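## Task

Get the clamp meter's jaws shut completely around the red wire, so the wire sits fully inside them, and hold them shut on it continuously for several seconds. Then remove the meter from the wire. Shutting the jaws on any other wire at any time is a failure. Next, return the meter to its original place on its hook, in its original orientation, with the jaws fully shut around the hook. The result must stay in place without the robot supporting it. Finally release the meter and move the hand away.

## Robot and tools

Robot: the upper body of a humanoid on a stand past the table's -x edge. Only the right arm and its five-finger hand (six hand motors) move. Knocking or placing anything off the table fails the scene; drops, slips, slams, hard hits and very hard pushes are penalised.

Scene frame: z = 0 is the table top, +z up, +x across the table away from the robot, the robot's right toward -y. The table's near edge is at x = 0.18 m. The pelvis is 0.01 to 0.14 m above the table; the right shoulder sits about 0.28 m above it, 0.14 m toward -y and 0.06 m toward +x, and the hand point reaches at most 0.59 m from the shoulder. The body may be rotated or tilted relative to the table, and reported positions grow less accurate at long reach.

Hand point: a point fixed to the palm, 0.05 m in front of it, where index pad and thumb tip meet in a pinch. Its own axes: +z along the straightened fingers (fingertips 0.06 to 0.07 m beyond it), +y out of the palm, +x across the palm toward the little finger. Across the palm the hand extends 0.08 m on the little-finger side, and 0.02 m (thumb turned in front) up to 0.09 m on the thumb side. A wrist bracket on the little-finger side stands 0.03 m further out along +y and 0.11 m across; it can collide.

A row is 14 numbers, each in [-1, 1]: dx, dy, dz, rx, ry, rz, little, ring, middle, index, thumb_bend, thumb_turn, force_limit, speed. The first six are an offset (not a pose) in the hand point's own axes, from its measured pose at the start of the action; 1.0 equals 0.6 m or 180 degrees; rx, ry, rz form one rotation vector. Finger numbers: +1 straight/open, -1 curled shut. thumb_bend: +1 straight, -1 fully bent. thumb_turn: +1 alongside the palm, -1 across in front of it. A pinch is roughly index -0.22, thumb_bend -0.75, thumb_turn -0.57. force_limit maps linearly from about 0 N (-1) to 10 N (+1) at the fingertip, 15 N for both thumb motors, and only stops closing motion. speed maps from almost zero (-1) to full (+1); full speed covers a finger's range in 0.6 s. For a soft grip close at speed -0.9 or less. With the thumb turned fully in, the hand can wrap objects 0.035 to 0.08 m thick, lying across the palm on the wrist side of the hand point; turn the thumb before reaching the object.

Tools:
- execute_actions(actions): a list of actions run in order. Each action is a table of at most 15 rows, one per 1/30 s step; if shorter, the last row repeats to fill 15 steps. Every row is an offset from the action's start pose, not from the previous row; the first action of a call starts from the last pose reported in this scene. Each step the commanded pose is clipped to 70 mm and 16 degrees from the measured pose, and after the action the arm continues only to the last clipped pose, so large offsets need further actions. An empty list just returns state and images.
- move(target, speed, blocking): target is one 14-number row, offset from the pose in this scene's latest result that shows one; the hand follows a straight path there, lasting 0.5 to 10 s (cut off at 10 s). speed is path top speed in m/s, 0.002 to 0.5, default 0.25; rotation limited to twice that in rad/s. Hand numbers are sent at the start. The path ignores obstacles; faster moves and targets set deeper past a contact press harder. With blocking=false you get a result after 0.5 s; until a result shows the move finished, other moves and execute_actions are refused, so use wait or stop.
- wait(seconds): 0 to 10 s, holding the last command; returns early if a running move ends.
- stop(): brakes a running move, needing some distance.
- zoom_image(camera, region): camera "cam_wrist"; region [x0, y0, x1, y1] in pixels, top-left origin, at most 504 by 504.
- show_instructions(): shows the scene's reference images.
- finished_scene(scene): scene number 1 or 2; ends it irreversibly and reports success.

Results: end_effector_position (m) and end_effector_quat_wxyz in the scene frame; "Hand target" is where the controller is currently steering; step readings list positions, with HELD where a row was held back; "pose unreachable" means the clearance check altered or blocked a command. A move adds a "move:" line: done, off_target, moving, held or fault, plus limits (paced = pose clipped; held = some steps blocked, after which the arm may surge) and distance to target. hand_measured, hand_stopped_by (moving, target, force, stalled, fault) and hand_load_n follow the row's motor order. A motor only starts when its target changes by 0.01 or more, then locks on arrival or at force_limit; resending the same numbers keeps a grip. Loads near 0 mean the grip is lost. To squeeze harder raise force_limit and send a further-closed target; to loosen send a more open one.

Hazards: if contact torque hits a joint's limit (23.2 N m for shoulder, elbow and wrist roll; 4.65 N m for wrist pitch and yaw, held weight included) the arm halts for 10 s. Holding loads heats motors: MOTOR HOT from 90 °C, and at 120 °C the arm goes limp and falls. The simulation keeps running while you compose replies, with the robot holding its last command.

Camera: cam_wrist, 504x504 fisheye, K=[[383.032, 0, 253.827], [0, 381.5, 253.788], [0, 0, 1]], D=[0.2, 0, 0, 0], theta_max_deg=48.248, pose computed from joint readings; small calibration errors apply.

Each tool is called after ">>>" by a JSON object that holds its "name" and its "arguments", one argument or row to a line.

Reference images:

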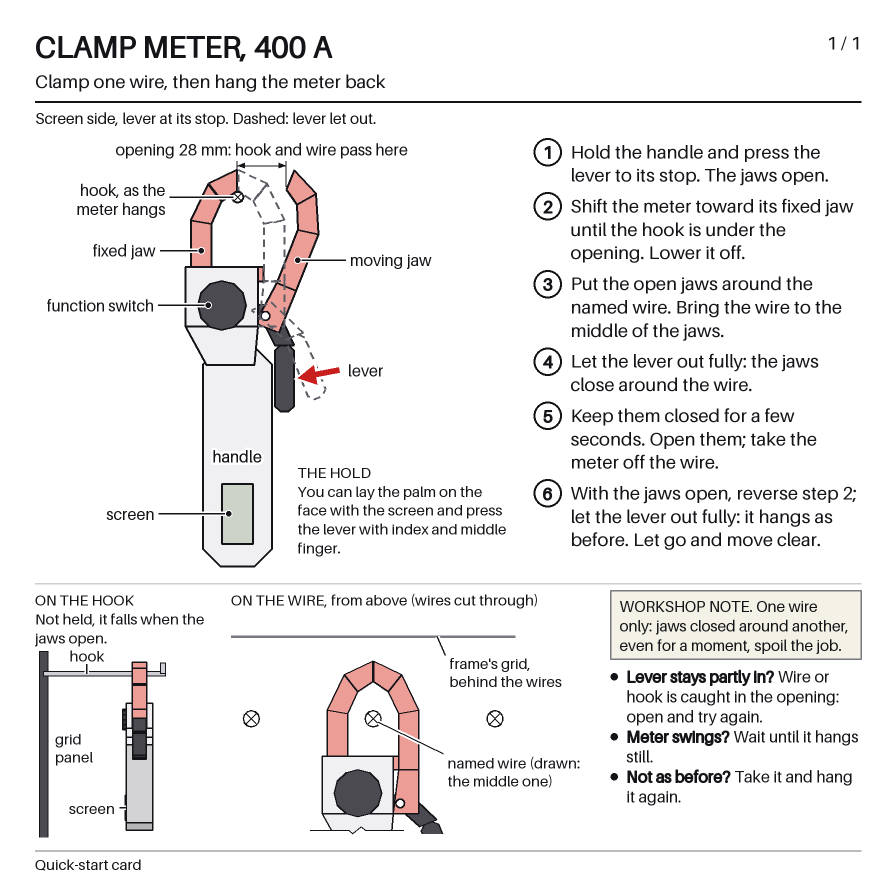

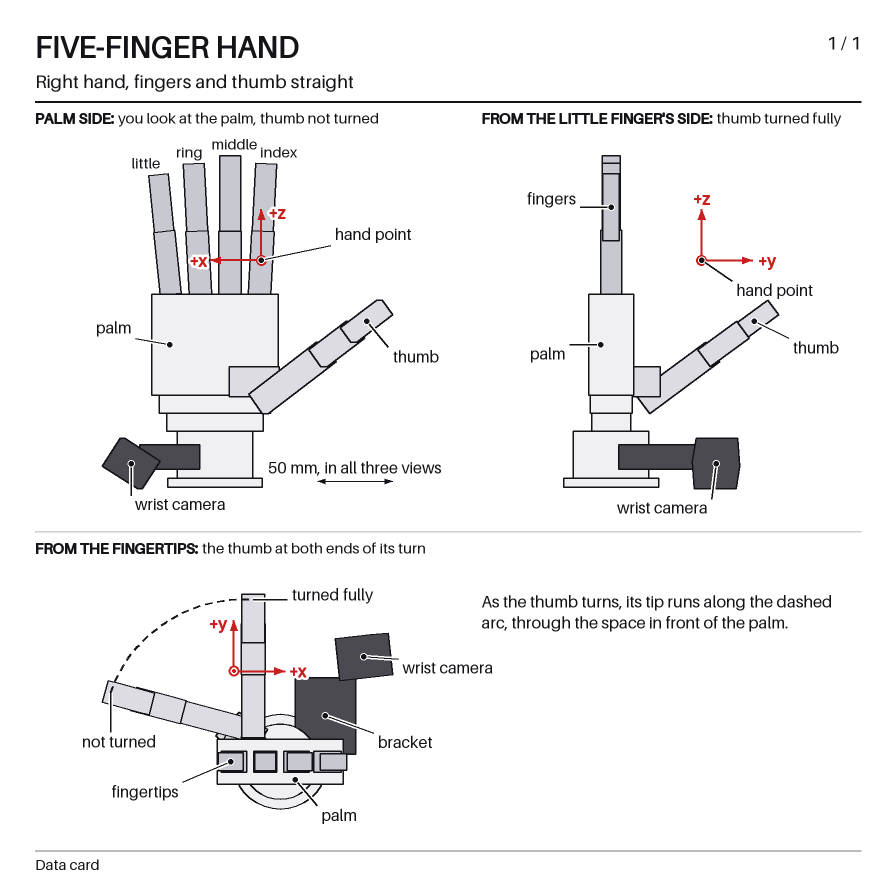

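## Session

I'll start by looking at the current state.

>>> {"name": "execute_actions", "arguments": {
  "actions": []
}}

Scene clock: 0.00 s.
end_effector_position=(+0.2400, +0.0499, +0.2223) hand_measured=(+1.000, +1.000, +1.000, +1.000, +1.000, +1.000) hand_load_n=(+0.0, +0.0, +0.0, +0.0, +0.0, +0.0) hand_stopped_by=(target, target, target, target, target, target) hand_force_limit=0.00 hand_speed=-0.80 end_effector_quat_wxyz=(+0.653, -0.664, -0.075, -0.355)
Joint positions: [-0.296 -0.583  0.084 -0.973 -1.014 -0.593  0.449]
Joint velocities: [ 0.014  0.006  0.009  0.    -0.009  0.     0.   ]
Joint torques (N m, as the arm reports them, + toward a larger angle): no reading
Hand target: +0.240, +0.050, +0.222; +0.653, -0.664, -0.075, -0.355

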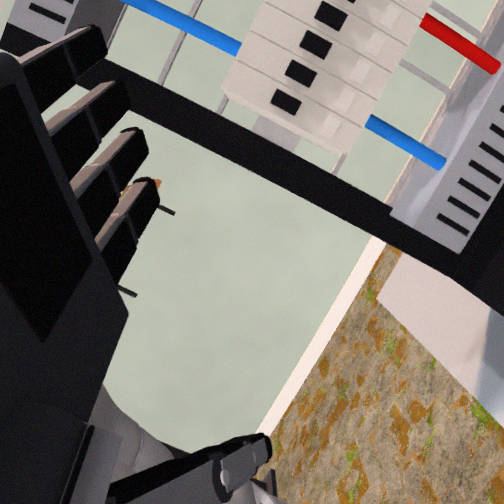

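>>> {"name": "move", "arguments": {
  "target": [0.1222, 0.0742, -0.0853, -0.1107, 0.1583, -0.0208, 1, 1, 1, 1, 1, 1, 0, -0.8],
  "speed": 0.15
}}

Scene clock: 7.57 s.
end_effector_position=(+0.2972, -0.0275, +0.2209) hand_measured=(+1.000, +1.000, +1.000, +1.000, +1.000, +1.000) hand_load_n=(+0.0, +0.0, +0.0, +0.0, +0.0, +0.0) hand_stopped_by=(target, target, target, target, target, target) hand_force_limit=0.00 hand_speed=-0.80 end_effector_quat_wxyz=(-0.558, +0.661, -0.096, +0.492)
Joint positions: [-0.238 -0.018 -0.43  -1.016 -0.962 -0.974  0.889]
Joint velocities: [ 0.009 -0.002  0.     0.012  0.005  0.     0.   ]
Joint torques (N m, as the arm reports them, + toward a larger angle): [-2.92  0.85 -0.49 -2.08 -0.15  0.68 -0.49]
Hand target: +0.298, -0.029, +0.221; -0.556, +0.661, -0.099, +0.494
Off the commanded pose: 0.004 m, 8 deg.
joint sent to its limit — the command would take joint 2 (shoulder roll) past its upper limit and joint 4 (elbow) past its lower limit, so those joints were sent only as far as their limits.
move: off_target
camera_calibration (this result's frames):
cam_wrist: T_world_to_cam=[[0.350965, -0.239638, -0.905206, 0.0952808], [-0.89358, 0.203237, -0.400261, 0.353811], [0.279889, 0.949352, -0.142807, 0.102347], [0, 0, 0, 1]] pos_world=[0.254073, -0.146238, 0.242482]

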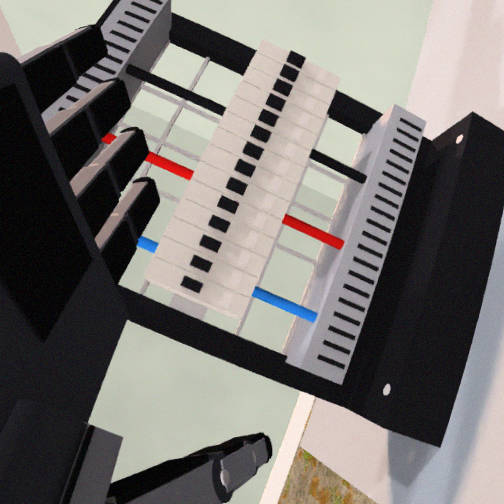

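>>> {"name": "move", "arguments": {
  "target": [-0.0193, -0.002, 0.082, 0.029, 0.14, 0.669, 1, 1, 1, 1, 1, 1, 0, -0.8],
  "speed": 0.3
}}

Scene clock: 28.20 s.
end_effector_position=(+0.3180, +0.0072, +0.2249) hand_measured=(+1.000, +1.000, +1.000, +1.000, +1.000, +1.000) hand_load_n=(+0.0, +0.0, +0.0, +0.0, +0.0, +0.0) hand_stopped_by=(target, target, target, target, target, target) hand_force_limit=0.00 hand_speed=-0.80 end_effector_quat_wxyz=(+0.747, -0.311, +0.586, -0.049)
Joint positions: [ 0.045 -0.018  0.178 -0.853 -0.542  0.258  0.457]
Joint velocities: [-0.008  0.009  0.002  0.008 -0.005  0.     0.   ]
Joint torques (N m, as the arm reports them, + toward a larger angle): [-1.55  0.57 -0.56 -3.63 -0.18 -0.75 -0.35]
Hand target: +0.318, +0.007, +0.225; +0.747, -0.311, +0.585, -0.050
Off the commanded pose: 0.012 m, 33 deg; orientation clipped at the last step of the last action.
move: held; limits=paced,held; held on 34 of 118 steps, including the last
pose unreachable: on one or more control steps of this call, first in action 0 (counted from 0), an arm could not follow its commanded pose, so it was not sent that pose on those steps. On the call's last step it was still not sent that pose. It may still have moved: this result reports where it is.
cause: the commanded pose would bring a part of the arm (just beyond joint 3 (shoulder yaw)) too close to the robot's own body.
camera_calibration (this result's frames):
cam_wrist: T_world_to_cam=[[-0.320239, 0.866577, -0.382742, 0.187815], [-0.747265, 0.0172551, 0.664302, 0.0824134], [0.582273, 0.498745, 0.642037, -0.205273], [0, 0, 0, 1]] pos_world=[0.241256, -0.0617994, 0.14893]

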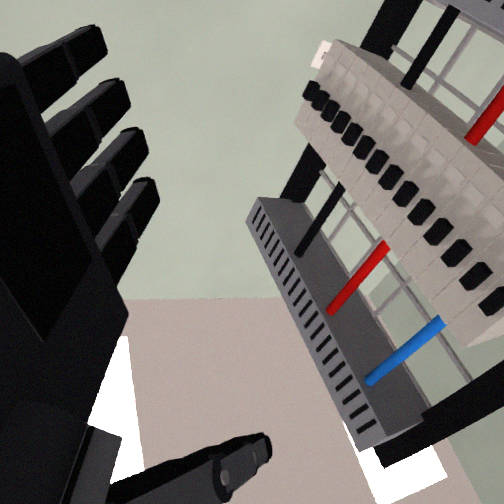

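>>> {"name": "move", "arguments": {
  "target": [0.0116, -0.033, 0.0775, 0, 0, 0, 1, 1, 1, 1, 1, 1, 0, -0.8],
  "speed": 0.15
}}

Scene clock: 39.83 s.
end_effector_position=(+0.3693, +0.0041, +0.2368) hand_measured=(+1.000, +1.000, +1.000, +1.000, +1.000, +1.000) hand_load_n=(+0.0, +0.0, +0.0, +0.0, +0.0, +0.0) hand_stopped_by=(target, target, target, target, target, target) hand_force_limit=0.00 hand_speed=-0.80 end_effector_quat_wxyz=(+0.748, -0.308, +0.585, -0.054)
Joint positions: [-0.262 -0.036  0.083 -0.675 -0.503  0.369  0.485]
Joint velocities: [ 0.     0.002 -0.006  0.     0.009  0.     0.004]
Joint torques (N m, as the arm reports them, + toward a larger angle): [-2.95  0.91 -0.85 -3.13 -0.26 -0.66 -0.3 ]
Hand target: +0.369, +0.004, +0.236; +0.747, -0.308, +0.586, -0.052
Off the commanded pose: 0.004 m, 1 deg.
move: off_target
camera_calibration (this result's frames):
cam_wrist: T_world_to_cam=[[-0.310878, 0.869111, -0.384709, 0.20849], [-0.750461, 0.0239225, 0.660482, 0.114881], [0.583235, 0.494038, 0.644797, -0.242234], [0, 0, 0, 1]] pos_world=[0.292308, -0.0642766, 0.160523]

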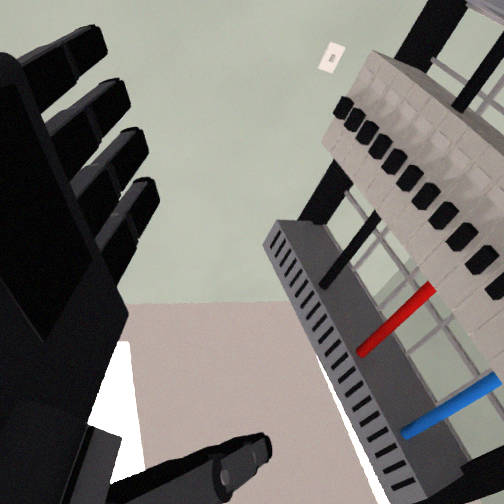

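>>> {"name": "move", "arguments": {
  "target": [0.0305, -0.1208, 0.0183, 0.016, 0.047, 0.676, 1, 1, 1, 1, -1, 1, 0, 0.5],
  "speed": 0.3
}}

Scene clock: 46.17 s.
end_effector_position=(+0.4101, -0.0713, +0.2558) hand_measured=(+1.000, +1.000, +1.000, +1.000, -1.000, +1.000) hand_load_n=(+0.0, +0.0, +0.0, +0.0, +0.0, +0.0) hand_stopped_by=(target, target, target, target, target, target) hand_force_limit=0.00 hand_speed=0.50 end_effector_quat_wxyz=(+0.385, +0.405, +0.584, +0.588)
Joint positions: [-0.224 -0.018  0.094 -0.533  1.724  0.182 -0.538]
Joint velocities: [-0.014 -0.002 -0.003  0.     0.006 -0.002 -0.001]
Joint torques (N m, as the arm reports them, + toward a larger angle): [-3.3   0.87  0.14 -3.93  0.37  0.02  0.37]
Hand target: +0.410, -0.070, +0.257; +0.383, +0.405, +0.583, +0.591
Off the commanded pose: 0.015 m, 3 deg.
joint sent to its limit — the command would take joint 2 (shoulder roll) past its upper limit, so that joint was sent only as far as its limit.
move: off_target
camera_calibration (this result's frames):
cam_wrist: T_world_to_cam=[[0.0923241, -0.157958, 0.98312, -0.294413], [-0.248928, -0.959648, -0.13081, 0.0613883], [0.964112, -0.232649, -0.127919, -0.251364], [0, 0, 0, 1]] pos_world=[0.284806, -0.0460734, 0.265319]

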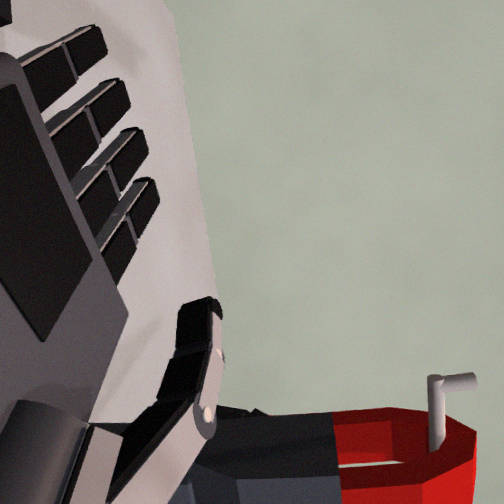

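>>> {"name": "move", "arguments": {
  "target": [0.0815, -0.03, -0.11, 0.0275, -0.0334, -0.507, -0.7, -0.7, -0.7, -0.7, -0.3, 1, 0, 0.3],
  "speed": 0.3
}}

Scene clock: 57.07 s.
end_effector_position=(+0.3276, -0.0472, +0.2466) hand_measured=(-0.700, -0.700, -0.700, -0.700, -0.300, +1.000) hand_load_n=(+0.0, +0.0, +0.0, +0.0, +0.0, +0.0) hand_stopped_by=(target, target, target, target, target, target) hand_force_limit=0.00 hand_speed=0.30 end_effector_quat_wxyz=(+0.710, -0.104, +0.689, +0.101)
Joint positions: [ 0.052 -0.681  0.157 -0.921  0.629  0.347 -0.354]
Joint velocities: [-0.012 -0.015 -0.008  0.     0.011  0.002  0.   ]
Joint torques (N m, as the arm reports them, + toward a larger angle): [-1.3  -2.02 -1.56 -3.11 -0.22 -0.81 -0.12]
Hand target: +0.327, -0.047, +0.246; +0.709, -0.106, +0.690, +0.099
Off the commanded pose: 0.008 m, 2 deg.
move: off_target
camera_calibration (this result's frames):
cam_wrist: T_world_to_cam=[[-0.273148, 0.950598, 0.147489, 0.104146], [-0.553865, -0.280766, 0.783839, -0.0308369], [0.786526, 0.132415, 0.603194, -0.272294], [0, 0, 0, 1]] pos_world=[0.225534, -0.0716033, 0.173057]

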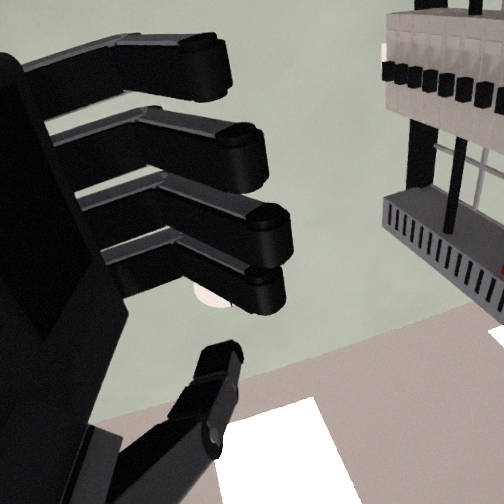

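>>> {"name": "move", "arguments": {
  "target": [0.0353, -0.1738, -0.0752, 0.0928, 0.0095, 0.0015, -0.7, -0.7, -0.7, -0.7, -0.3, 1, 0, 0.3],
  "speed": 0.12
}}

Scene clock: 59.63 s.
end_effector_position=(+0.3134, -0.1603, +0.2262) hand_measured=(-0.700, -0.700, -0.700, -0.700, -0.300, +1.000) hand_load_n=(+0.0, +0.0, +0.0, +0.0, +0.0, +0.0) hand_stopped_by=(target, target, target, target, target, target) hand_force_limit=0.00 hand_speed=0.30 end_effector_quat_wxyz=(+0.709, -0.001, +0.705, +0.002)
Joint positions: [ 0.478 -0.534 -0.217 -0.831  0.617  0.106 -0.139]
Joint velocities: [ 0.011  0.058 -0.035 -0.032 -0.006  0.075  0.048]
Joint torques (N m, as the arm reports them, + toward a larger angle): [ 1.07 -1.44 -2.   -3.5  -0.33 -0.82 -0.01]
Hand target: +0.313, -0.160, +0.226; +0.708, -0.003, +0.706, -0.000
Off the commanded pose: 0.002 m, 0 deg.
joint sent to its limit — the command would take joint 1 (shoulder pitch) past its upper limit, so that joint was sent only as far as its limit.
move: done
camera_calibration (this result's frames):
cam_wrist: T_world_to_cam=[[0.011373, 0.987567, 0.156784, 0.125422], [-0.592599, -0.119636, 0.796563, -0.0193539], [0.805417, -0.101969, 0.583871, -0.272894], [0, 0, 0, 1]] pos_world=[0.206898, -0.154005, 0.155087]

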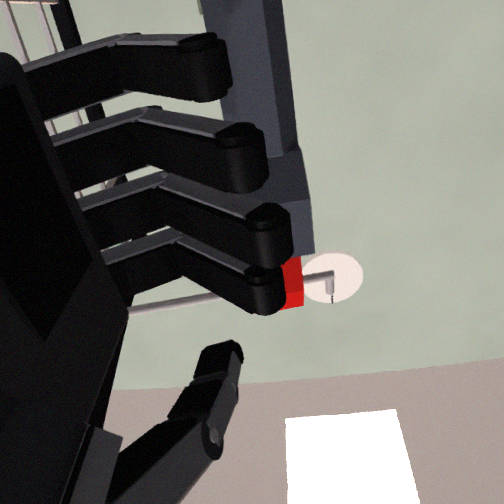

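>>> {"name": "zoom_image", "arguments": {
  "camera": "cam_wrist",
  "region": [150, 0, 400, 330]
}}

Region (150, 0, 400, 330) of cam_wrist's 504x504 image, scaled by 1.527, with more detail than that image has; it fills the left 382 columns of this view, and the rest is white.

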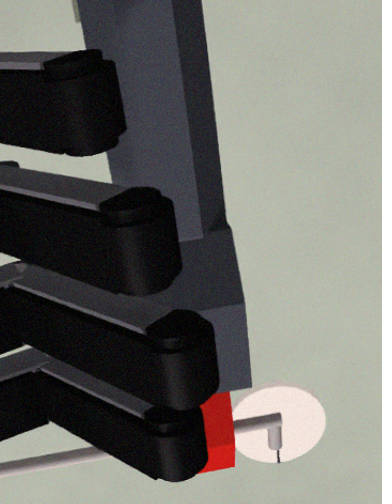

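>>> {"name": "execute_actions", "arguments": {
  "actions": [
    [[0,0,0,0,0,0,1,1,1,1,1,1,0,0.5]],
    [[0,0,0,0,0,0,1,1,1,1,1,1,0,0.5]]
  ]
}}

Scene clock: 66.20 s.
end_effector_position=(+0.3133, -0.1602, +0.2261) hand_measured=(+1.000, +1.000, +1.000, +1.000, +1.000, +1.000) hand_load_n=(+0.0, +0.0, +0.0, +0.0, +0.0, +0.0) hand_stopped_by=(target, target, target, target, moving, target) hand_force_limit=0.00 hand_speed=0.50 end_effector_quat_wxyz=(+0.708, -0.001, +0.706, +0.002)
Joint positions: [ 0.478 -0.532 -0.219 -0.833  0.617  0.11  -0.136]
Joint velocities: [ 0.006 -0.003 -0.005  0.002  0.006  0.     0.   ]
Joint torques (N m, as the arm reports them, + toward a larger angle): [ 0.69 -1.23 -1.58 -3.64 -0.45 -0.98 -0.06]
Hand target: +0.313, -0.160, +0.226; +0.708, -0.001, +0.706, +0.002
Off the commanded pose: 0.000 m, 0 deg.
Step readings (end_effector_position; steps 1 to 15: 1st action; 16 to 30: 2nd action):
0: (+0.3133, -0.1602, +0.2261)
1: (+0.3133, -0.1602, +0.2261)
2: (+0.3133, -0.1602, +0.2261)
4: (+0.3133, -0.1602, +0.2261)
8: (+0.3133, -0.1602, +0.2261)
15: (+0.3133, -0.1602, +0.2261)
16: (+0.3133, -0.1602, +0.2261)
17: (+0.3133, -0.1602, +0.2261)
19: (+0.3133, -0.1602, +0.2261)
23: (+0.3133, -0.1602, +0.2261)
30: end_effector_position above
camera_calibration (this result's frames):
cam_wrist: T_world_to_cam=[[0.0110988, 0.987654, 0.156256, 0.125588], [-0.591809, -0.11947, 0.797176, -0.0196837], [0.806002, -0.101322, 0.583177, -0.272704], [0, 0, 0, 1]] pos_world=[0.206757, -0.15402, 0.155102]

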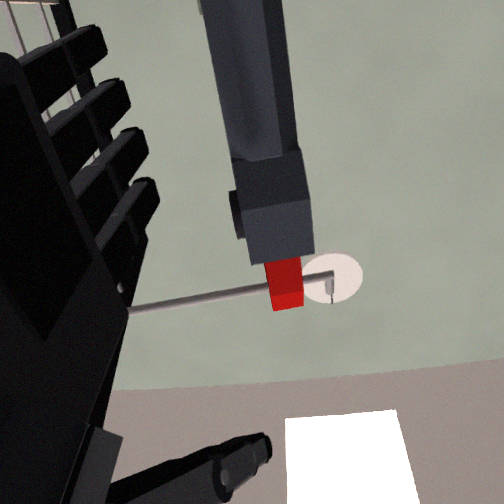

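>>> {"name": "zoom_image", "arguments": {
  "camera": "cam_wrist",
  "region": [180, 100, 400, 330]
}}

>>> {"name": "zoom_image", "arguments": {
  "camera": "cam_wrist",
  "region": [0, 0, 330, 200]
}}

Region (180, 100, 400, 330) of cam_wrist's 504x504 image, scaled by 2.191, with more detail than that image has; it fills the left 482 columns of this view, and the rest is white.

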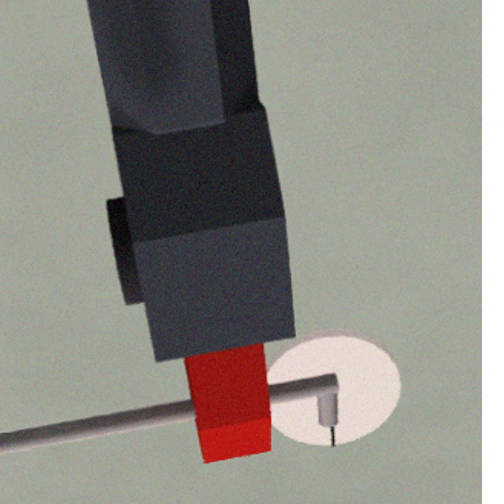

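Region (0, 0, 330, 200) of cam_wrist's 504x504 image, scaled by 1.527, with more detail than that image has; it fills the top 305 rows of this view, and the rest is white.

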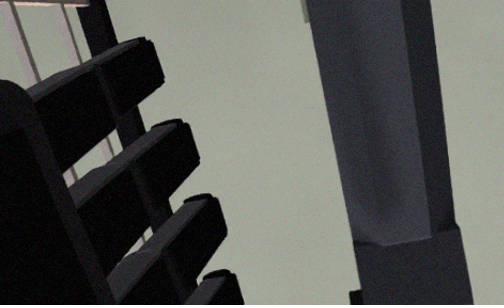

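>>> {"name": "move", "arguments": {
  "target": [0.0033, 0.0203, 0.0537, 0.036, 0, 0, 1, 1, 1, 1, 1, -1, 0, 0.5],
  "speed": 0.08
}}

Scene clock: 75.07 s.
end_effector_position=(+0.3461, -0.1476, +0.2229) hand_measured=(+1.000, +1.000, +1.000, +1.000, +1.000, -1.000) hand_load_n=(+0.0, +0.0, +0.0, +0.0, +0.0, +0.0) hand_stopped_by=(target, target, target, target, target, target) hand_force_limit=0.00 hand_speed=0.50 end_effector_quat_wxyz=(+0.706, +0.040, +0.706, -0.036)
Joint positions: [ 0.247 -0.485 -0.032 -0.854  0.504  0.298 -0.406]
Joint velocities: [ 0.005 -0.003 -0.017 -0.005  0.009  0.     0.   ]
Joint torques (N m, as the arm reports them, + toward a larger angle): [-0.47 -1.21 -1.45 -3.75 -0.74 -0.78 -0.12]
Hand target: +0.346, -0.147, +0.223; +0.706, +0.039, +0.706, -0.037
Off the commanded pose: 0.002 m, 0 deg.
move: done
camera_calibration (this result's frames):
cam_wrist: T_world_to_cam=[[0.121497, 0.979618, 0.159957, 0.0730238], [-0.59814, -0.0563476, 0.799408, 0.0148262], [0.792128, -0.192802, 0.579103, -0.303792], [0, 0, 0, 1]] pos_world=[0.240638, -0.129272, 0.152394]

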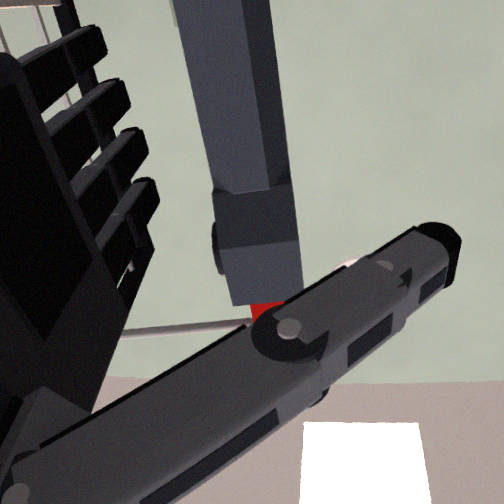

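>>> {"name": "zoom_image", "arguments": {
  "camera": "cam_wrist",
  "region": [150, 130, 370, 350]
}}

Region (150, 130, 370, 350) of cam_wrist's 504x504 image, scaled by 2.291, with more detail than that image has.

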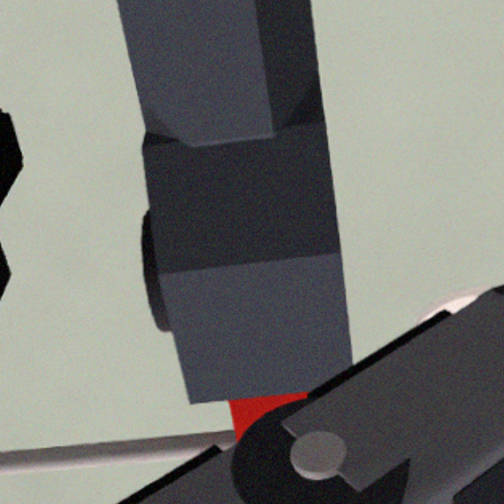

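>>> {"name": "move", "arguments": {
  "target": [0, 0.01, 0.1, 0, 0, 0, 1, 1, 1, 1, 1, -1, 0, 0.5],
  "speed": 0.06
}}

Scene clock: 78.93 s.
end_effector_position=(+0.4067, -0.1514, +0.2251) hand_measured=(+1.000, +1.000, +1.000, +1.000, +1.000, -1.000) hand_load_n=(+0.0, +0.0, +0.0, +0.0, +0.0, +0.0) hand_stopped_by=(target, target, target, target, target, target) hand_force_limit=0.00 hand_speed=0.50 end_effector_quat_wxyz=(+0.708, +0.043, +0.703, -0.041)
Joint positions: [-0.101 -0.484 -0.029 -0.616  0.536  0.409 -0.416]
Joint velocities: [-0.009 -0.002  0.012 -0.005 -0.008  0.     0.   ]
Joint torques (N m, as the arm reports them, + toward a larger angle): [-2.93 -1.64 -1.54 -3.57 -0.24 -0.88 -0.08]
Hand target: +0.407, -0.150, +0.224; +0.706, +0.043, +0.706, -0.037
Off the commanded pose: 0.004 m, 1 deg.
move: off_target
camera_calibration (this result's frames):
cam_wrist: T_world_to_cam=[[0.13107, 0.978755, 0.157669, 0.0656031], [-0.604312, -0.0471978, 0.795348, 0.0538702], [0.785893, -0.199527, 0.585288, -0.353642], [0, 0, 0, 1]] pos_world=[0.30188, -0.132228, 0.153793]

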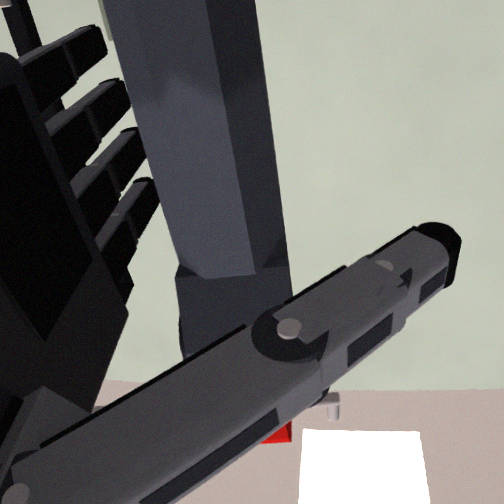

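>>> {"name": "zoom_image", "arguments": {
  "camera": "cam_wrist",
  "region": [100, 150, 340, 390]
}}

Region (100, 150, 340, 390) of cam_wrist's 504x504 image, scaled by 2.100, with more detail than that image has.

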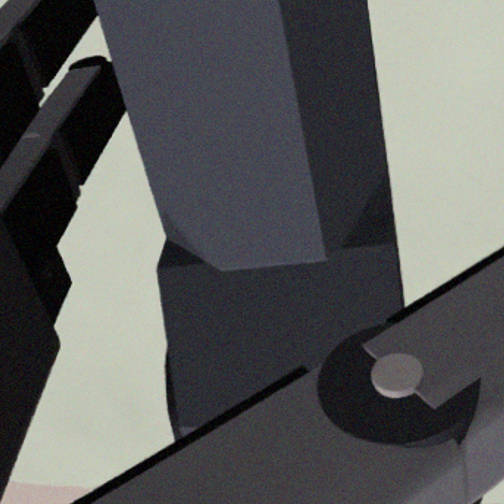

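>>> {"name": "move", "arguments": {
  "target": [-0.005, 0.0167, 0.0467, 0, 0, 0, 1, 1, 1, 1, 1, -1, 0, 0.5],
  "speed": 0.04
}}

Scene clock: 81.83 s.
end_effector_position=(+0.4354, -0.1455, +0.2293) hand_measured=(+1.000, +1.000, +1.000, +1.000, +1.000, -1.000) hand_load_n=(+0.0, +0.0, +0.0, +0.0, +0.0, +0.0) hand_stopped_by=(target, target, target, target, target, target) hand_force_limit=0.00 hand_speed=0.50 end_effector_quat_wxyz=(+0.709, +0.044, +0.703, -0.040)
Joint positions: [-0.262 -0.474  0.004 -0.492  0.534  0.437 -0.431]
Joint velocities: [ 0.003  0.002  0.    -0.008 -0.023  0.    -0.004]
Joint torques (N m, as the arm reports them, + toward a larger angle): [-3.88 -2.11 -1.97 -3.08 -0.31 -0.8  -0.13]
Hand target: +0.436, -0.145, +0.228; +0.708, +0.044, +0.703, -0.041
Off the commanded pose: 0.001 m, 0 deg.
move: done
camera_calibration (this result's frames):
cam_wrist: T_world_to_cam=[[0.130227, 0.978191, 0.161809, 0.0546645], [-0.606231, -0.0505799, 0.793679, 0.0688426], [0.784554, -0.201452, 0.586423, -0.377434], [0, 0, 0, 1]] pos_world=[0.330733, -0.126025, 0.157852]

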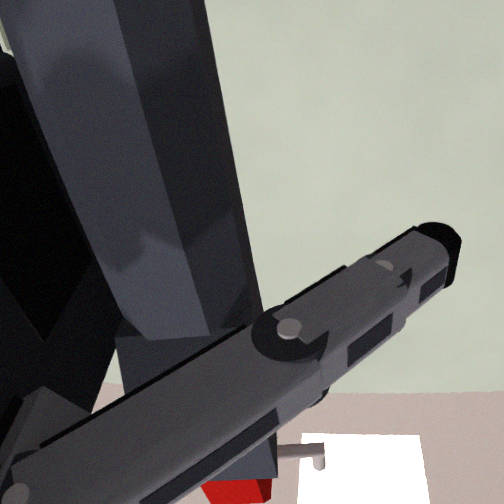

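>>> {"name": "zoom_image", "arguments": {
  "camera": "cam_wrist",
  "region": [40, 200, 300, 460]
}}

Region (40, 200, 300, 460) of cam_wrist's 504x504 image, scaled by 1.938, with more detail than that image has.

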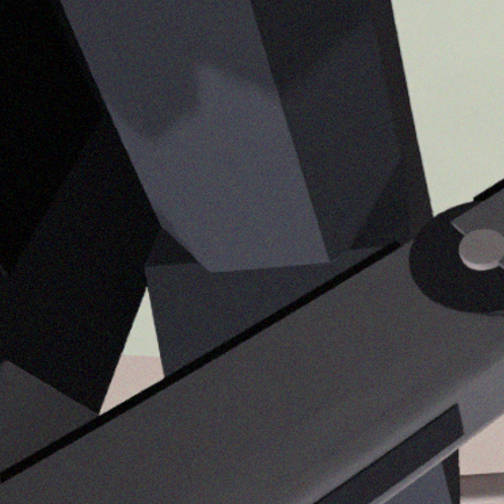

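>>> {"name": "move", "arguments": {
  "target": [0, 0.01, 0.0233, 0, 0, 0, 1, 1, 1, 1, 1, -1, 0, 0.5],
  "speed": 0.02
}}

Scene clock: 85.20 s.
end_effector_position=(+0.4496, -0.1420, +0.2292) hand_measured=(+1.000, +1.000, +1.000, +1.000, +1.000, -1.000) hand_load_n=(+0.0, +0.0, +0.0, +0.0, +0.0, +0.0) hand_stopped_by=(target, target, target, target, target, target) hand_force_limit=0.00 hand_speed=0.50 end_effector_quat_wxyz=(+0.708, +0.044, +0.703, -0.039)
Joint positions: [-0.336 -0.464  0.024 -0.416  0.526  0.435 -0.431]
Joint velocities: [ 0.009  0.005  0.     0.     0.005 -0.001 -0.001]
Joint torques (N m, as the arm reports them, + toward a larger angle): [-3.91 -1.87 -1.85 -3.52 -0.57 -1.06 -0.19]
Hand target: +0.450, -0.141, +0.229; +0.709, +0.044, +0.703, -0.040
Off the commanded pose: 0.001 m, 0 deg.
move: done
camera_calibration (this result's frames):
cam_wrist: T_world_to_cam=[[0.130277, 0.978005, 0.16289, 0.0491369], [-0.604584, -0.0518503, 0.794852, 0.0765308], [0.785816, -0.202032, 0.584531, -0.388057], [0, 0, 0, 1]] pos_world=[0.344809, -0.122488, 0.157997]

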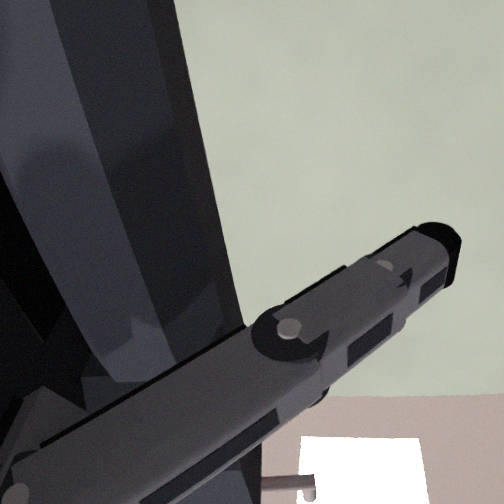

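>>> {"name": "zoom_image", "arguments": {
  "camera": "cam_wrist",
  "region": [0, 250, 254, 504]
}}

Region (0, 250, 254, 504) of cam_wrist's 504x504 image, scaled by 1.984, with more detail than that image has.

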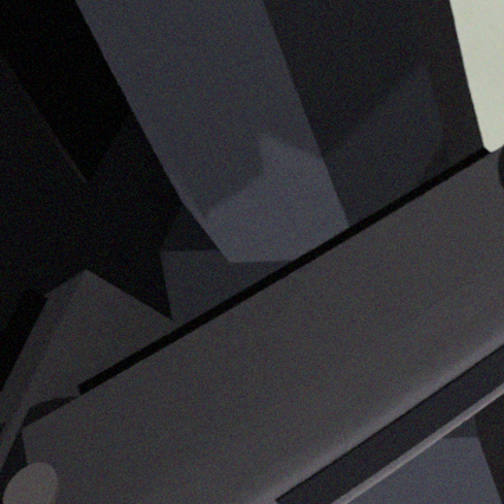

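>>> {"name": "move", "arguments": {
  "target": [0, 0.004, 0.005, 0, 0, 0, 0.2, 0.2, 1, 1, 1, -1, 0.5, 0.0],
  "speed": 0.01
}}

Scene clock: 87.23 s.
end_effector_position=(+0.4525, -0.1408, +0.2292) hand_measured=(+0.200, +0.200, +1.000, +1.000, +1.000, -1.000) hand_load_n=(+0.0, +0.0, +0.0, +0.0, +0.0, +0.0) hand_stopped_by=(target, target, target, target, target, target) hand_force_limit=0.50 hand_speed=0.00 end_effector_quat_wxyz=(+0.708, +0.044, +0.704, -0.039)
Joint positions: [-0.351 -0.463  0.03  -0.401  0.526  0.435 -0.435]
Joint velocities: [-0.012 -0.003 -0.002  0.005 -0.014  0.     0.   ]
Joint torques (N m, as the arm reports them, + toward a larger angle): [-4.07 -1.49 -1.58 -3.36 -0.36 -0.93 -0.14]
Hand target: +0.453, -0.140, +0.229; +0.708, +0.044, +0.704, -0.039
Off the commanded pose: 0.001 m, 0 deg.
move: done
camera_calibration (this result's frames):
cam_wrist: T_world_to_cam=[[0.130157, 0.977897, 0.163639, 0.0474058], [-0.603663, -0.0527691, 0.795492, 0.0776625], [0.786544, -0.202321, 0.583451, -0.390176], [0, 0, 0, 1]] pos_world=[0.347602, -0.121201, 0.158111]

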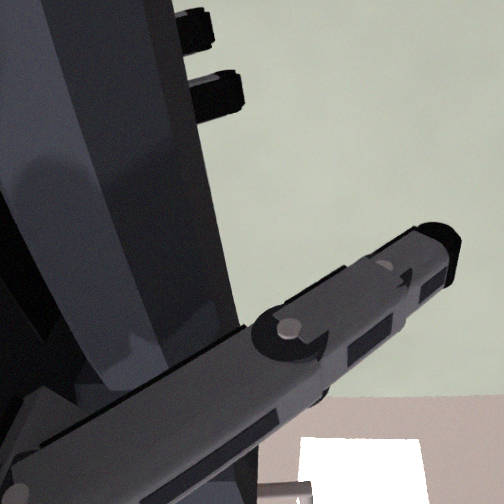

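>>> {"name": "execute_actions", "arguments": {
  "actions": [
    [[0,0,0,0,0,0,-1,-1,1,1,1,-1,0.3,-0.65]],
    [[0,0,0,0,0,0,-1,-1,1,1,1,-1,0.3,-0.65]],
    [[0,0,0,0,0,0,-1,-1,1,1,1,-1,0.3,-0.65]],
    [[0,0,0,0,0,0,-1,-1,1,1,1,-1,0.3,-0.65]]
  ]
}}

Scene clock: 91.23 s.
end_effector_position=(+0.4524, -0.1404, +0.2290) hand_measured=(-0.906, -0.900, +1.000, +1.000, +1.000, -1.000) hand_load_n=(+0.0, +11.5, +0.0, +0.0, +0.0, +0.5) hand_stopped_by=(moving, force, target, target, target, target) hand_force_limit=0.30 hand_speed=-0.65 end_effector_quat_wxyz=(+0.708, +0.044, +0.704, -0.038)
Joint positions: [-0.351 -0.463  0.031 -0.401  0.526  0.435 -0.434]
Joint velocities: [-0.006  0.     0.005  0.002  0.003  0.     0.   ]
Joint torques (N m, as the arm reports them, + toward a larger angle): [-3.33 -1.86 -2.33 -3.62 -0.27 -0.88 -0.09]
Hand target: +0.452, -0.141, +0.229; +0.708, +0.044, +0.704, -0.039
Off the commanded pose: 0.000 m, 0 deg.
Step readings (end_effector_position; steps 1 to 15: 1st action; 16 to 30: 2nd action; 31 to 45: 3rd action; 46 to 60: 4th action):
0: (+0.4525, -0.1407, +0.2292)
1: (+0.4525, -0.1407, +0.2292)
2: (+0.4525, -0.1407, +0.2292)
4: (+0.4525, -0.1407, +0.2292)
8: (+0.4525, -0.1407, +0.2292)
15: (+0.4525, -0.1407, +0.2292)
16: (+0.4525, -0.1407, +0.2292)
17: (+0.4525, -0.1407, +0.2292)
19: (+0.4525, -0.1407, +0.2292)
23: (+0.4525, -0.1407, +0.2292)
30: (+0.4525, -0.1407, +0.2292)
31: (+0.4525, -0.1407, +0.2292)
32: (+0.4525, -0.1407, +0.2292)
34: (+0.4525, -0.1407, +0.2292)
38: (+0.4525, -0.1407, +0.2292)
45: (+0.4525, -0.1407, +0.2292)
46: (+0.4525, -0.1407, +0.2292)
47: (+0.4525, -0.1407, +0.2292)
49: (+0.4525, -0.1407, +0.2292)
53: (+0.4525, -0.1407, +0.2292)
60: end_effector_position above
camera_calibration (this result's frames):
cam_wrist: T_world_to_cam=[[0.129064, 0.978075, 0.163436, 0.0476309], [-0.603241, -0.053371, 0.795771, 0.0774416], [0.787047, -0.201297, 0.583127, -0.389959], [0, 0, 0, 1]] pos_world=[0.347484, -0.120951, 0.157985]

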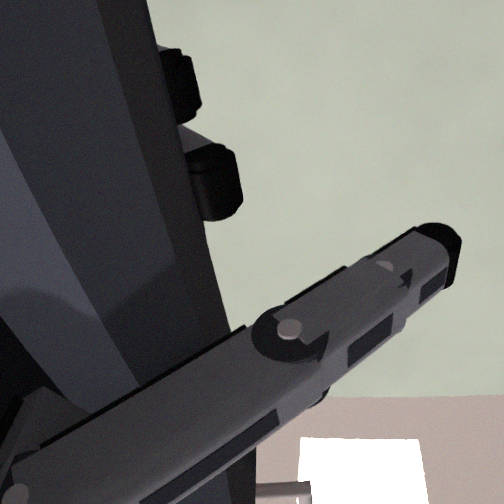

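>>> {"name": "execute_actions", "arguments": {
  "actions": [
    [[0,0,0,0,0,0,-0.5,-0.5,1,1,1,-1,0.3,-0.6]],
    [[0,0,0,0,0,0,-0.5,-0.5,1,1,1,-1,0.3,-0.6]]
  ]
}}

Scene clock: 93.33 s.
end_effector_position=(+0.4523, -0.1402, +0.2291) hand_measured=(-0.500, -0.500, +1.000, +1.000, +1.000, -1.000) hand_load_n=(+0.0, +0.0, +0.0, +0.0, +0.0, +0.0) hand_stopped_by=(target, target, target, target, target, target) hand_force_limit=0.30 hand_speed=-0.60 end_effector_quat_wxyz=(+0.708, +0.044, +0.704, -0.038)
Joint positions: [-0.351 -0.463  0.031 -0.402  0.526  0.435 -0.434]
Joint velocities: [-0.003  0.     0.006  0.002 -0.014  0.     0.   ]
Joint torques (N m, as the arm reports them, + toward a larger angle): [-3.58 -1.71 -1.43 -3.52 -0.11 -0.92 -0.08]
Hand target: +0.452, -0.140, +0.229; +0.708, +0.044, +0.704, -0.038
Off the commanded pose: 0.000 m, 0 deg.
Step readings (end_effector_position; steps 1 to 15: 1st action; 16 to 30: 2nd action):
0: (+0.4524, -0.1404, +0.2290)
1: (+0.4524, -0.1404, +0.2290)
2: (+0.4524, -0.1404, +0.2290)
4: (+0.4523, -0.1402, +0.2291)
8: (+0.4523, -0.1402, +0.2291)
15: (+0.4523, -0.1402, +0.2291)
16: (+0.4523, -0.1402, +0.2291)
17: (+0.4523, -0.1402, +0.2291)
19: (+0.4523, -0.1402, +0.2291)
23: (+0.4523, -0.1402, +0.2291)
30: end_effector_position above
camera_calibration (this result's frames):
cam_wrist: T_world_to_cam=[[0.12854, 0.978133, 0.163506, 0.0477018], [-0.603418, -0.0536987, 0.795615, 0.0774281], [0.786997, -0.200931, 0.58332, -0.389887], [0, 0, 0, 1]] pos_world=[0.34743, -0.120841, 0.158026]

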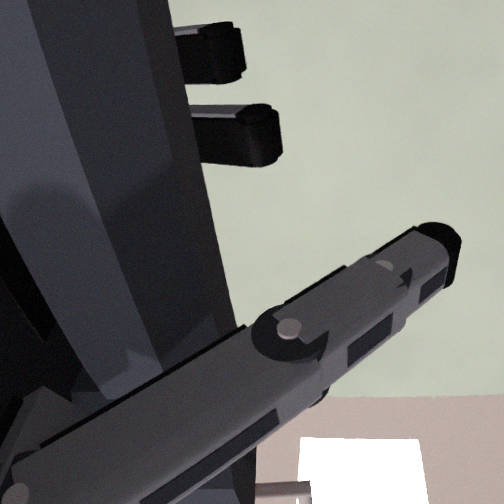

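>>> {"name": "execute_actions", "arguments": {
  "actions": [
    [[0,0,0,0,0,0,-0.68,-0.62,1,1,-1,-1,0.2,-0.6]],
    [[0,0,0,0,0,0,-0.68,-0.62,1,1,-1,-1,0.2,-0.6]],
    [[0,0,0,0,0,0,-0.68,-0.62,1,1,-1,-1,0.2,-0.6]],
    [[0,0,0,0,0,0,-0.68,-0.62,1,1,-1,-1,0.2,-0.6]]
  ]
}}

Scene clock: 98.70 s.
end_effector_position=(+0.4523, -0.1402, +0.2291) hand_measured=(-0.680, -0.620, +1.000, +1.000, +0.202, -1.000) hand_load_n=(+0.0, +0.0, +0.0, +0.0, +0.0, +0.0) hand_stopped_by=(target, target, target, target, moving, target) hand_force_limit=0.20 hand_speed=-0.60 end_effector_quat_wxyz=(+0.708, +0.044, +0.704, -0.038)
Joint positions: [-0.351 -0.463  0.031 -0.402  0.526  0.435 -0.434]
Joint velocities: [-0.002  0.006 -0.015 -0.005  0.005  0.     0.   ]
Joint torques (N m, as the arm reports them, + toward a larger angle): [-3.92 -2.1  -1.67 -3.47 -0.23 -0.91 -0.1 ]
Hand target: +0.452, -0.140, +0.229; +0.708, +0.044, +0.704, -0.038
Off the commanded pose: 0.000 m, 0 deg.
Step readings (end_effector_position; steps 1 to 15: 1st action; 16 to 30: 2nd action; 31 to 45: 3rd action; 46 to 60: 4th action):
0: (+0.4523, -0.1402, +0.2291)
1: (+0.4523, -0.1402, +0.2291)
2: (+0.4523, -0.1402, +0.2291)
4: (+0.4523, -0.1402, +0.2291)
8: (+0.4523, -0.1402, +0.2291)
15: (+0.4523, -0.1402, +0.2291)
16: (+0.4523, -0.1402, +0.2291)
17: (+0.4523, -0.1402, +0.2291)
19: (+0.4523, -0.1402, +0.2291)
23: (+0.4523, -0.1402, +0.2291)
30: (+0.4523, -0.1402, +0.2291)
31: (+0.4523, -0.1402, +0.2291)
32: (+0.4523, -0.1402, +0.2291)
34: (+0.4523, -0.1402, +0.2291)
38: (+0.4523, -0.1402, +0.2291)
45: (+0.4523, -0.1402, +0.2291)
46: (+0.4523, -0.1402, +0.2291)
47: (+0.4523, -0.1402, +0.2291)
49: (+0.4523, -0.1402, +0.2291)
53: (+0.4523, -0.1402, +0.2291)
60: end_effector_position above
camera_calibration (this result's frames):
cam_wrist: T_world_to_cam=[[0.12854, 0.978133, 0.163506, 0.0477019], [-0.603418, -0.0536986, 0.795615, 0.0774282], [0.786997, -0.200931, 0.58332, -0.389887], [0, 0, 0, 1]] pos_world=[0.34743, -0.120841, 0.158026]

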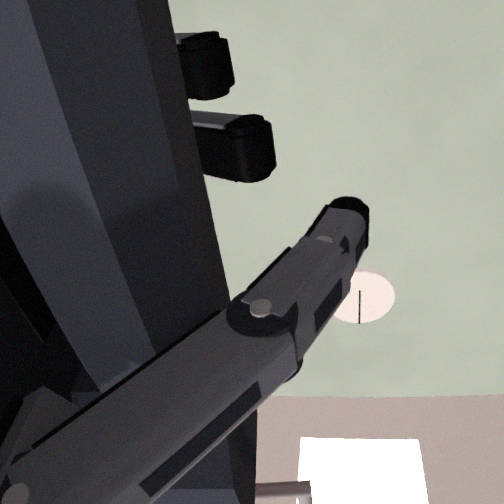

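>>> {"name": "wait", "arguments": {
  "seconds": 2
}}

Scene clock: 100.90 s.
end_effector_position=(+0.4523, -0.1401, +0.2291) hand_measured=(-0.680, -0.620, +1.000, +1.000, -0.162, -1.000) hand_load_n=(+0.0, +0.0, +0.0, +0.0, +8.5, +1.0) hand_stopped_by=(target, target, target, target, force, target) hand_force_limit=0.20 hand_speed=-0.60 end_effector_quat_wxyz=(+0.708, +0.044, +0.704, -0.038)
Joint positions: [-0.351 -0.463  0.032 -0.402  0.526  0.435 -0.434]
Joint velocities: [ 0.     0.003  0.005  0.    -0.002  0.     0.   ]
Joint torques (N m, as the arm reports them, + toward a larger angle): [-3.73 -1.78 -1.53 -3.05 -0.25 -0.87 -0.05]
Hand target: +0.452, -0.140, +0.229; +0.708, +0.044, +0.704, -0.038
Off the commanded pose: 0.000 m, 0 deg.
wait: 2.00 s; at rest by 0.83 s
camera_calibration (this result's frames):
cam_wrist: T_world_to_cam=[[0.128136, 0.97819, 0.16348, 0.047792], [-0.603363, -0.0539352, 0.795641, 0.0773733], [0.787105, -0.200588, 0.583292, -0.389833], [0, 0, 0, 1]] pos_world=[0.3474, -0.120772, 0.158012]

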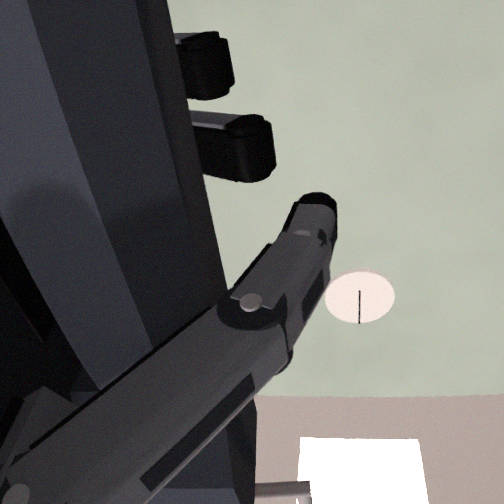

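>>> {"name": "execute_actions", "arguments": {
  "actions": [
    [[0,0,0,0,0,0,-1,-1,1,1,-1,-1,0.3,-0.8]],
    [[0,0,0,0,0,0,-1,-1,1,1,-1,-1,0.3,-0.8]]
  ]
}}

Scene clock: 102.20 s.
end_effector_position=(+0.4522, -0.1401, +0.2292) hand_measured=(-0.766, -0.772, +1.000, +1.000, -0.162, -1.000) hand_load_n=(+6.5, +8.0, +0.0, +0.0, +8.5, +1.5) hand_stopped_by=(force, force, target, target, force, target) hand_force_limit=0.30 hand_speed=-0.80 end_effector_quat_wxyz=(+0.708, +0.044, +0.704, -0.038)
Joint positions: [-0.351 -0.463  0.032 -0.402  0.526  0.434 -0.434]
Joint velocities: [-0.011  0.003  0.     0.003 -0.003  0.     0.   ]
Joint torques (N m, as the arm reports them, + toward a larger angle): [-4.02 -1.62 -1.8  -3.73 -0.54 -0.88 -0.07]
Hand target: +0.452, -0.140, +0.229; +0.708, +0.044, +0.704, -0.038
Off the commanded pose: 0.000 m, 0 deg.
Step readings (end_effector_position; steps 1 to 15: 1st action; 16 to 30: 2nd action):
0: (+0.4523, -0.1401, +0.2291)
1: (+0.4523, -0.1401, +0.2291)
2: (+0.4523, -0.1401, +0.2291)
4: (+0.4523, -0.1401, +0.2291)
8: (+0.4523, -0.1401, +0.2291)
15: (+0.4523, -0.1401, +0.2291)
16: (+0.4522, -0.1401, +0.2292)
17: (+0.4522, -0.1401, +0.2292)
19: (+0.4522, -0.1401, +0.2292)
23: (+0.4522, -0.1401, +0.2292)
30: end_effector_position above
camera_calibration (this result's frames):
cam_wrist: T_world_to_cam=[[0.127959, 0.978156, 0.163823, 0.0477765], [-0.603915, -0.05418, 0.795205, 0.0774922], [0.78671, -0.200688, 0.58379, -0.389771], [0, 0, 0, 1]] pos_world=[0.347322, -0.120757, 0.158096]

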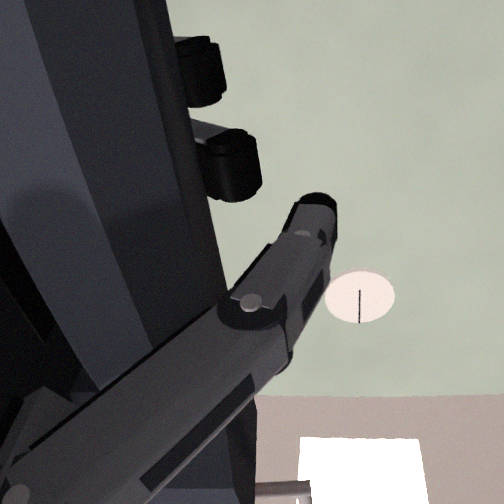

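>>> {"name": "execute_actions", "arguments": {
  "actions": [
    [[0,0,0,0,0,0,-1,-1,0.1,0.1,-1,-1,0.3,-0.2]],
    [[0,0,0,0,0,0,-1,-1,0.1,0.1,-1,-1,0.3,-0.2]]
  ]
}}

Scene clock: 104.77 s.
end_effector_position=(+0.4522, -0.1401, +0.2292) hand_measured=(-0.766, -0.772, +0.100, +0.100, -0.162, -1.000) hand_load_n=(+6.5, +8.0, +0.0, +0.0, +8.5, +1.5) hand_stopped_by=(force, force, target, target, force, target) hand_force_limit=0.30 hand_speed=-0.20 end_effector_quat_wxyz=(+0.708, +0.044, +0.704, -0.038)
Joint positions: [-0.351 -0.463  0.032 -0.402  0.526  0.434 -0.434]
Joint velocities: [-0.003  0.003  0.028 -0.002 -0.005  0.     0.   ]
Joint torques (N m, as the arm reports them, + toward a larger angle): [-4.43 -1.74 -1.88 -3.6   0.19 -0.9  -0.03]
Hand target: +0.452, -0.140, +0.229; +0.708, +0.044, +0.704, -0.038
Off the commanded pose: 0.000 m, 0 deg.
Step readings (end_effector_position; steps 1 to 15: 1st action; 16 to 30: 2nd action):
0: (+0.4522, -0.1401, +0.2292)
1: (+0.4522, -0.1401, +0.2292)
2: (+0.4522, -0.1401, +0.2292)
4: (+0.4522, -0.1401, +0.2292)
8: (+0.4522, -0.1401, +0.2292)
15: (+0.4522, -0.1401, +0.2292)
16: (+0.4522, -0.1401, +0.2292)
17: (+0.4522, -0.1401, +0.2292)
19: (+0.4522, -0.1401, +0.2292)
23: (+0.4522, -0.1401, +0.2292)
30: end_effector_position above
camera_calibration (this result's frames):
cam_wrist: T_world_to_cam=[[0.127932, 0.978159, 0.163827, 0.047786], [-0.603915, -0.0541988, 0.795203, 0.0774769], [0.786714, -0.20067, 0.583791, -0.389744], [0, 0, 0, 1]] pos_world=[0.347293, -0.120753, 0.158091]

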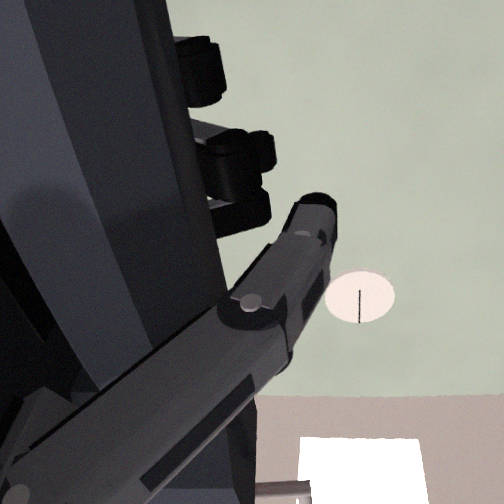

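>>> {"name": "execute_actions", "arguments": {
  "actions": [
    [[0,0,0,0,0,0,-1,-1,-0.3,-0.3,-1,-1,0.6,-0.6]],
    [[0,0,0,0,0,0,-1,-1,-0.3,-0.3,-1,-1,0.6,-0.6]]
  ]
}}

Scene clock: 106.10 s.
end_effector_position=(+0.4522, -0.1401, +0.2291) hand_measured=(-0.766, -0.772, -0.298, -0.300, -0.162, -1.000) hand_load_n=(+6.5, +8.0, +3.5, +0.0, +8.5, +2.0) hand_stopped_by=(force, force, target, target, force, target) hand_force_limit=0.60 hand_speed=-0.60 end_effector_quat_wxyz=(+0.708, +0.044, +0.704, -0.038)
Joint positions: [-0.35  -0.463  0.032 -0.402  0.526  0.434 -0.434]
Joint velocities: [-0.011  0.     0.011 -0.003 -0.015  0.     0.   ]
Joint torques (N m, as the arm reports them, + toward a larger angle): [-3.94 -1.57 -1.83 -3.55 -0.45 -0.95 -0.06]
Hand target: +0.452, -0.140, +0.229; +0.708, +0.044, +0.704, -0.038
Off the commanded pose: 0.000 m, 0 deg.
Step readings (end_effector_position; steps 1 to 15: 1st action; 16 to 30: 2nd action):
0: (+0.4522, -0.1401, +0.2292)
1: (+0.4522, -0.1401, +0.2292)
2: (+0.4522, -0.1401, +0.2292)
4: (+0.4522, -0.1401, +0.2292)
8: (+0.4522, -0.1401, +0.2291)
15: (+0.4522, -0.1401, +0.2291)
16: (+0.4522, -0.1401, +0.2291)
17: (+0.4522, -0.1401, +0.2291)
19: (+0.4522, -0.1401, +0.2291)
23: (+0.4522, -0.1401, +0.2291)
30: end_effector_position above
camera_calibration (this result's frames):
cam_wrist: T_world_to_cam=[[0.127994, 0.978156, 0.163795, 0.0477938], [-0.603793, -0.0541673, 0.795299, 0.0774423], [0.786799, -0.200692, 0.58367, -0.38971], [0, 0, 0, 1]] pos_world=[0.347265, -0.120766, 0.158044]

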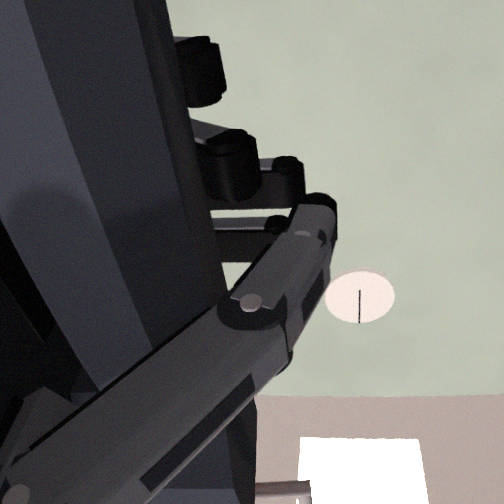

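>>> {"name": "execute_actions", "arguments": {
  "actions": [
    [[0,0,0,0,0,0,-1,-1,-0.55,-0.55,-1,-1,0.8,-0.7]],
    [[0,0,0,0,0,0,-1,-1,-0.55,-0.55,-1,-1,0.8,-0.7]]
  ]
}}

Scene clock: 107.33 s.
end_effector_position=(+0.4521, -0.1401, +0.2288) hand_measured=(-0.766, -0.772, -0.358, -0.548, -0.160, -1.000) hand_load_n=(+5.5, +7.0, +8.0, +7.0, +11.0, +2.5) hand_stopped_by=(force, force, force, target, force, target) hand_force_limit=0.80 hand_speed=-0.70 end_effector_quat_wxyz=(+0.708, +0.044, +0.704, -0.038)
Joint positions: [-0.35  -0.463  0.032 -0.402  0.526  0.435 -0.434]
Joint velocities: [-0.009  0.003  0.     0.009  0.005  0.     0.   ]
Joint torques (N m, as the arm reports them, + toward a larger angle): [-3.97 -1.96 -2.1  -3.67 -0.71 -0.88 -0.06]
Hand target: +0.452, -0.140, +0.229; +0.708, +0.044, +0.704, -0.038
Off the commanded pose: 0.000 m, 0 deg.
Step readings (end_effector_position; steps 1 to 15: 1st action; 16 to 30: 2nd action):
0: (+0.4522, -0.1401, +0.2291)
1: (+0.4522, -0.1401, +0.2291)
2: (+0.4522, -0.1401, +0.2291)
4: (+0.4521, -0.1401, +0.2291)
8: (+0.4521, -0.1401, +0.2291)
15: (+0.4521, -0.1401, +0.2290)
16: (+0.4521, -0.1401, +0.2290)
17: (+0.4521, -0.1401, +0.2288)
19: (+0.4521, -0.1401, +0.2288)
23: (+0.4521, -0.1401, +0.2288)
30: end_effector_position above
camera_calibration (this result's frames):
cam_wrist: T_world_to_cam=[[0.128271, 0.978172, 0.163482, 0.0478488], [-0.603016, -0.0539439, 0.795903, 0.0772181], [0.787349, -0.200673, 0.582934, -0.389572], [0, 0, 0, 1]] pos_world=[0.347155, -0.120816, 0.157814]

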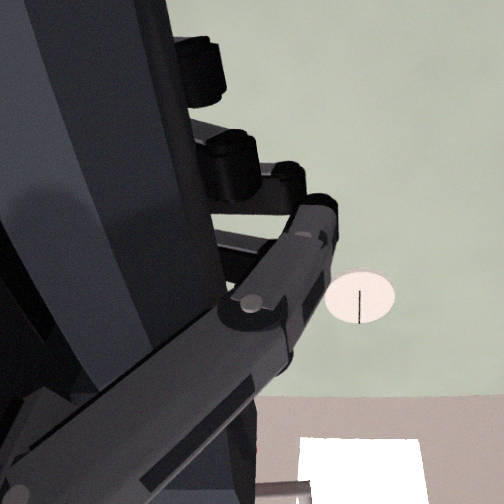

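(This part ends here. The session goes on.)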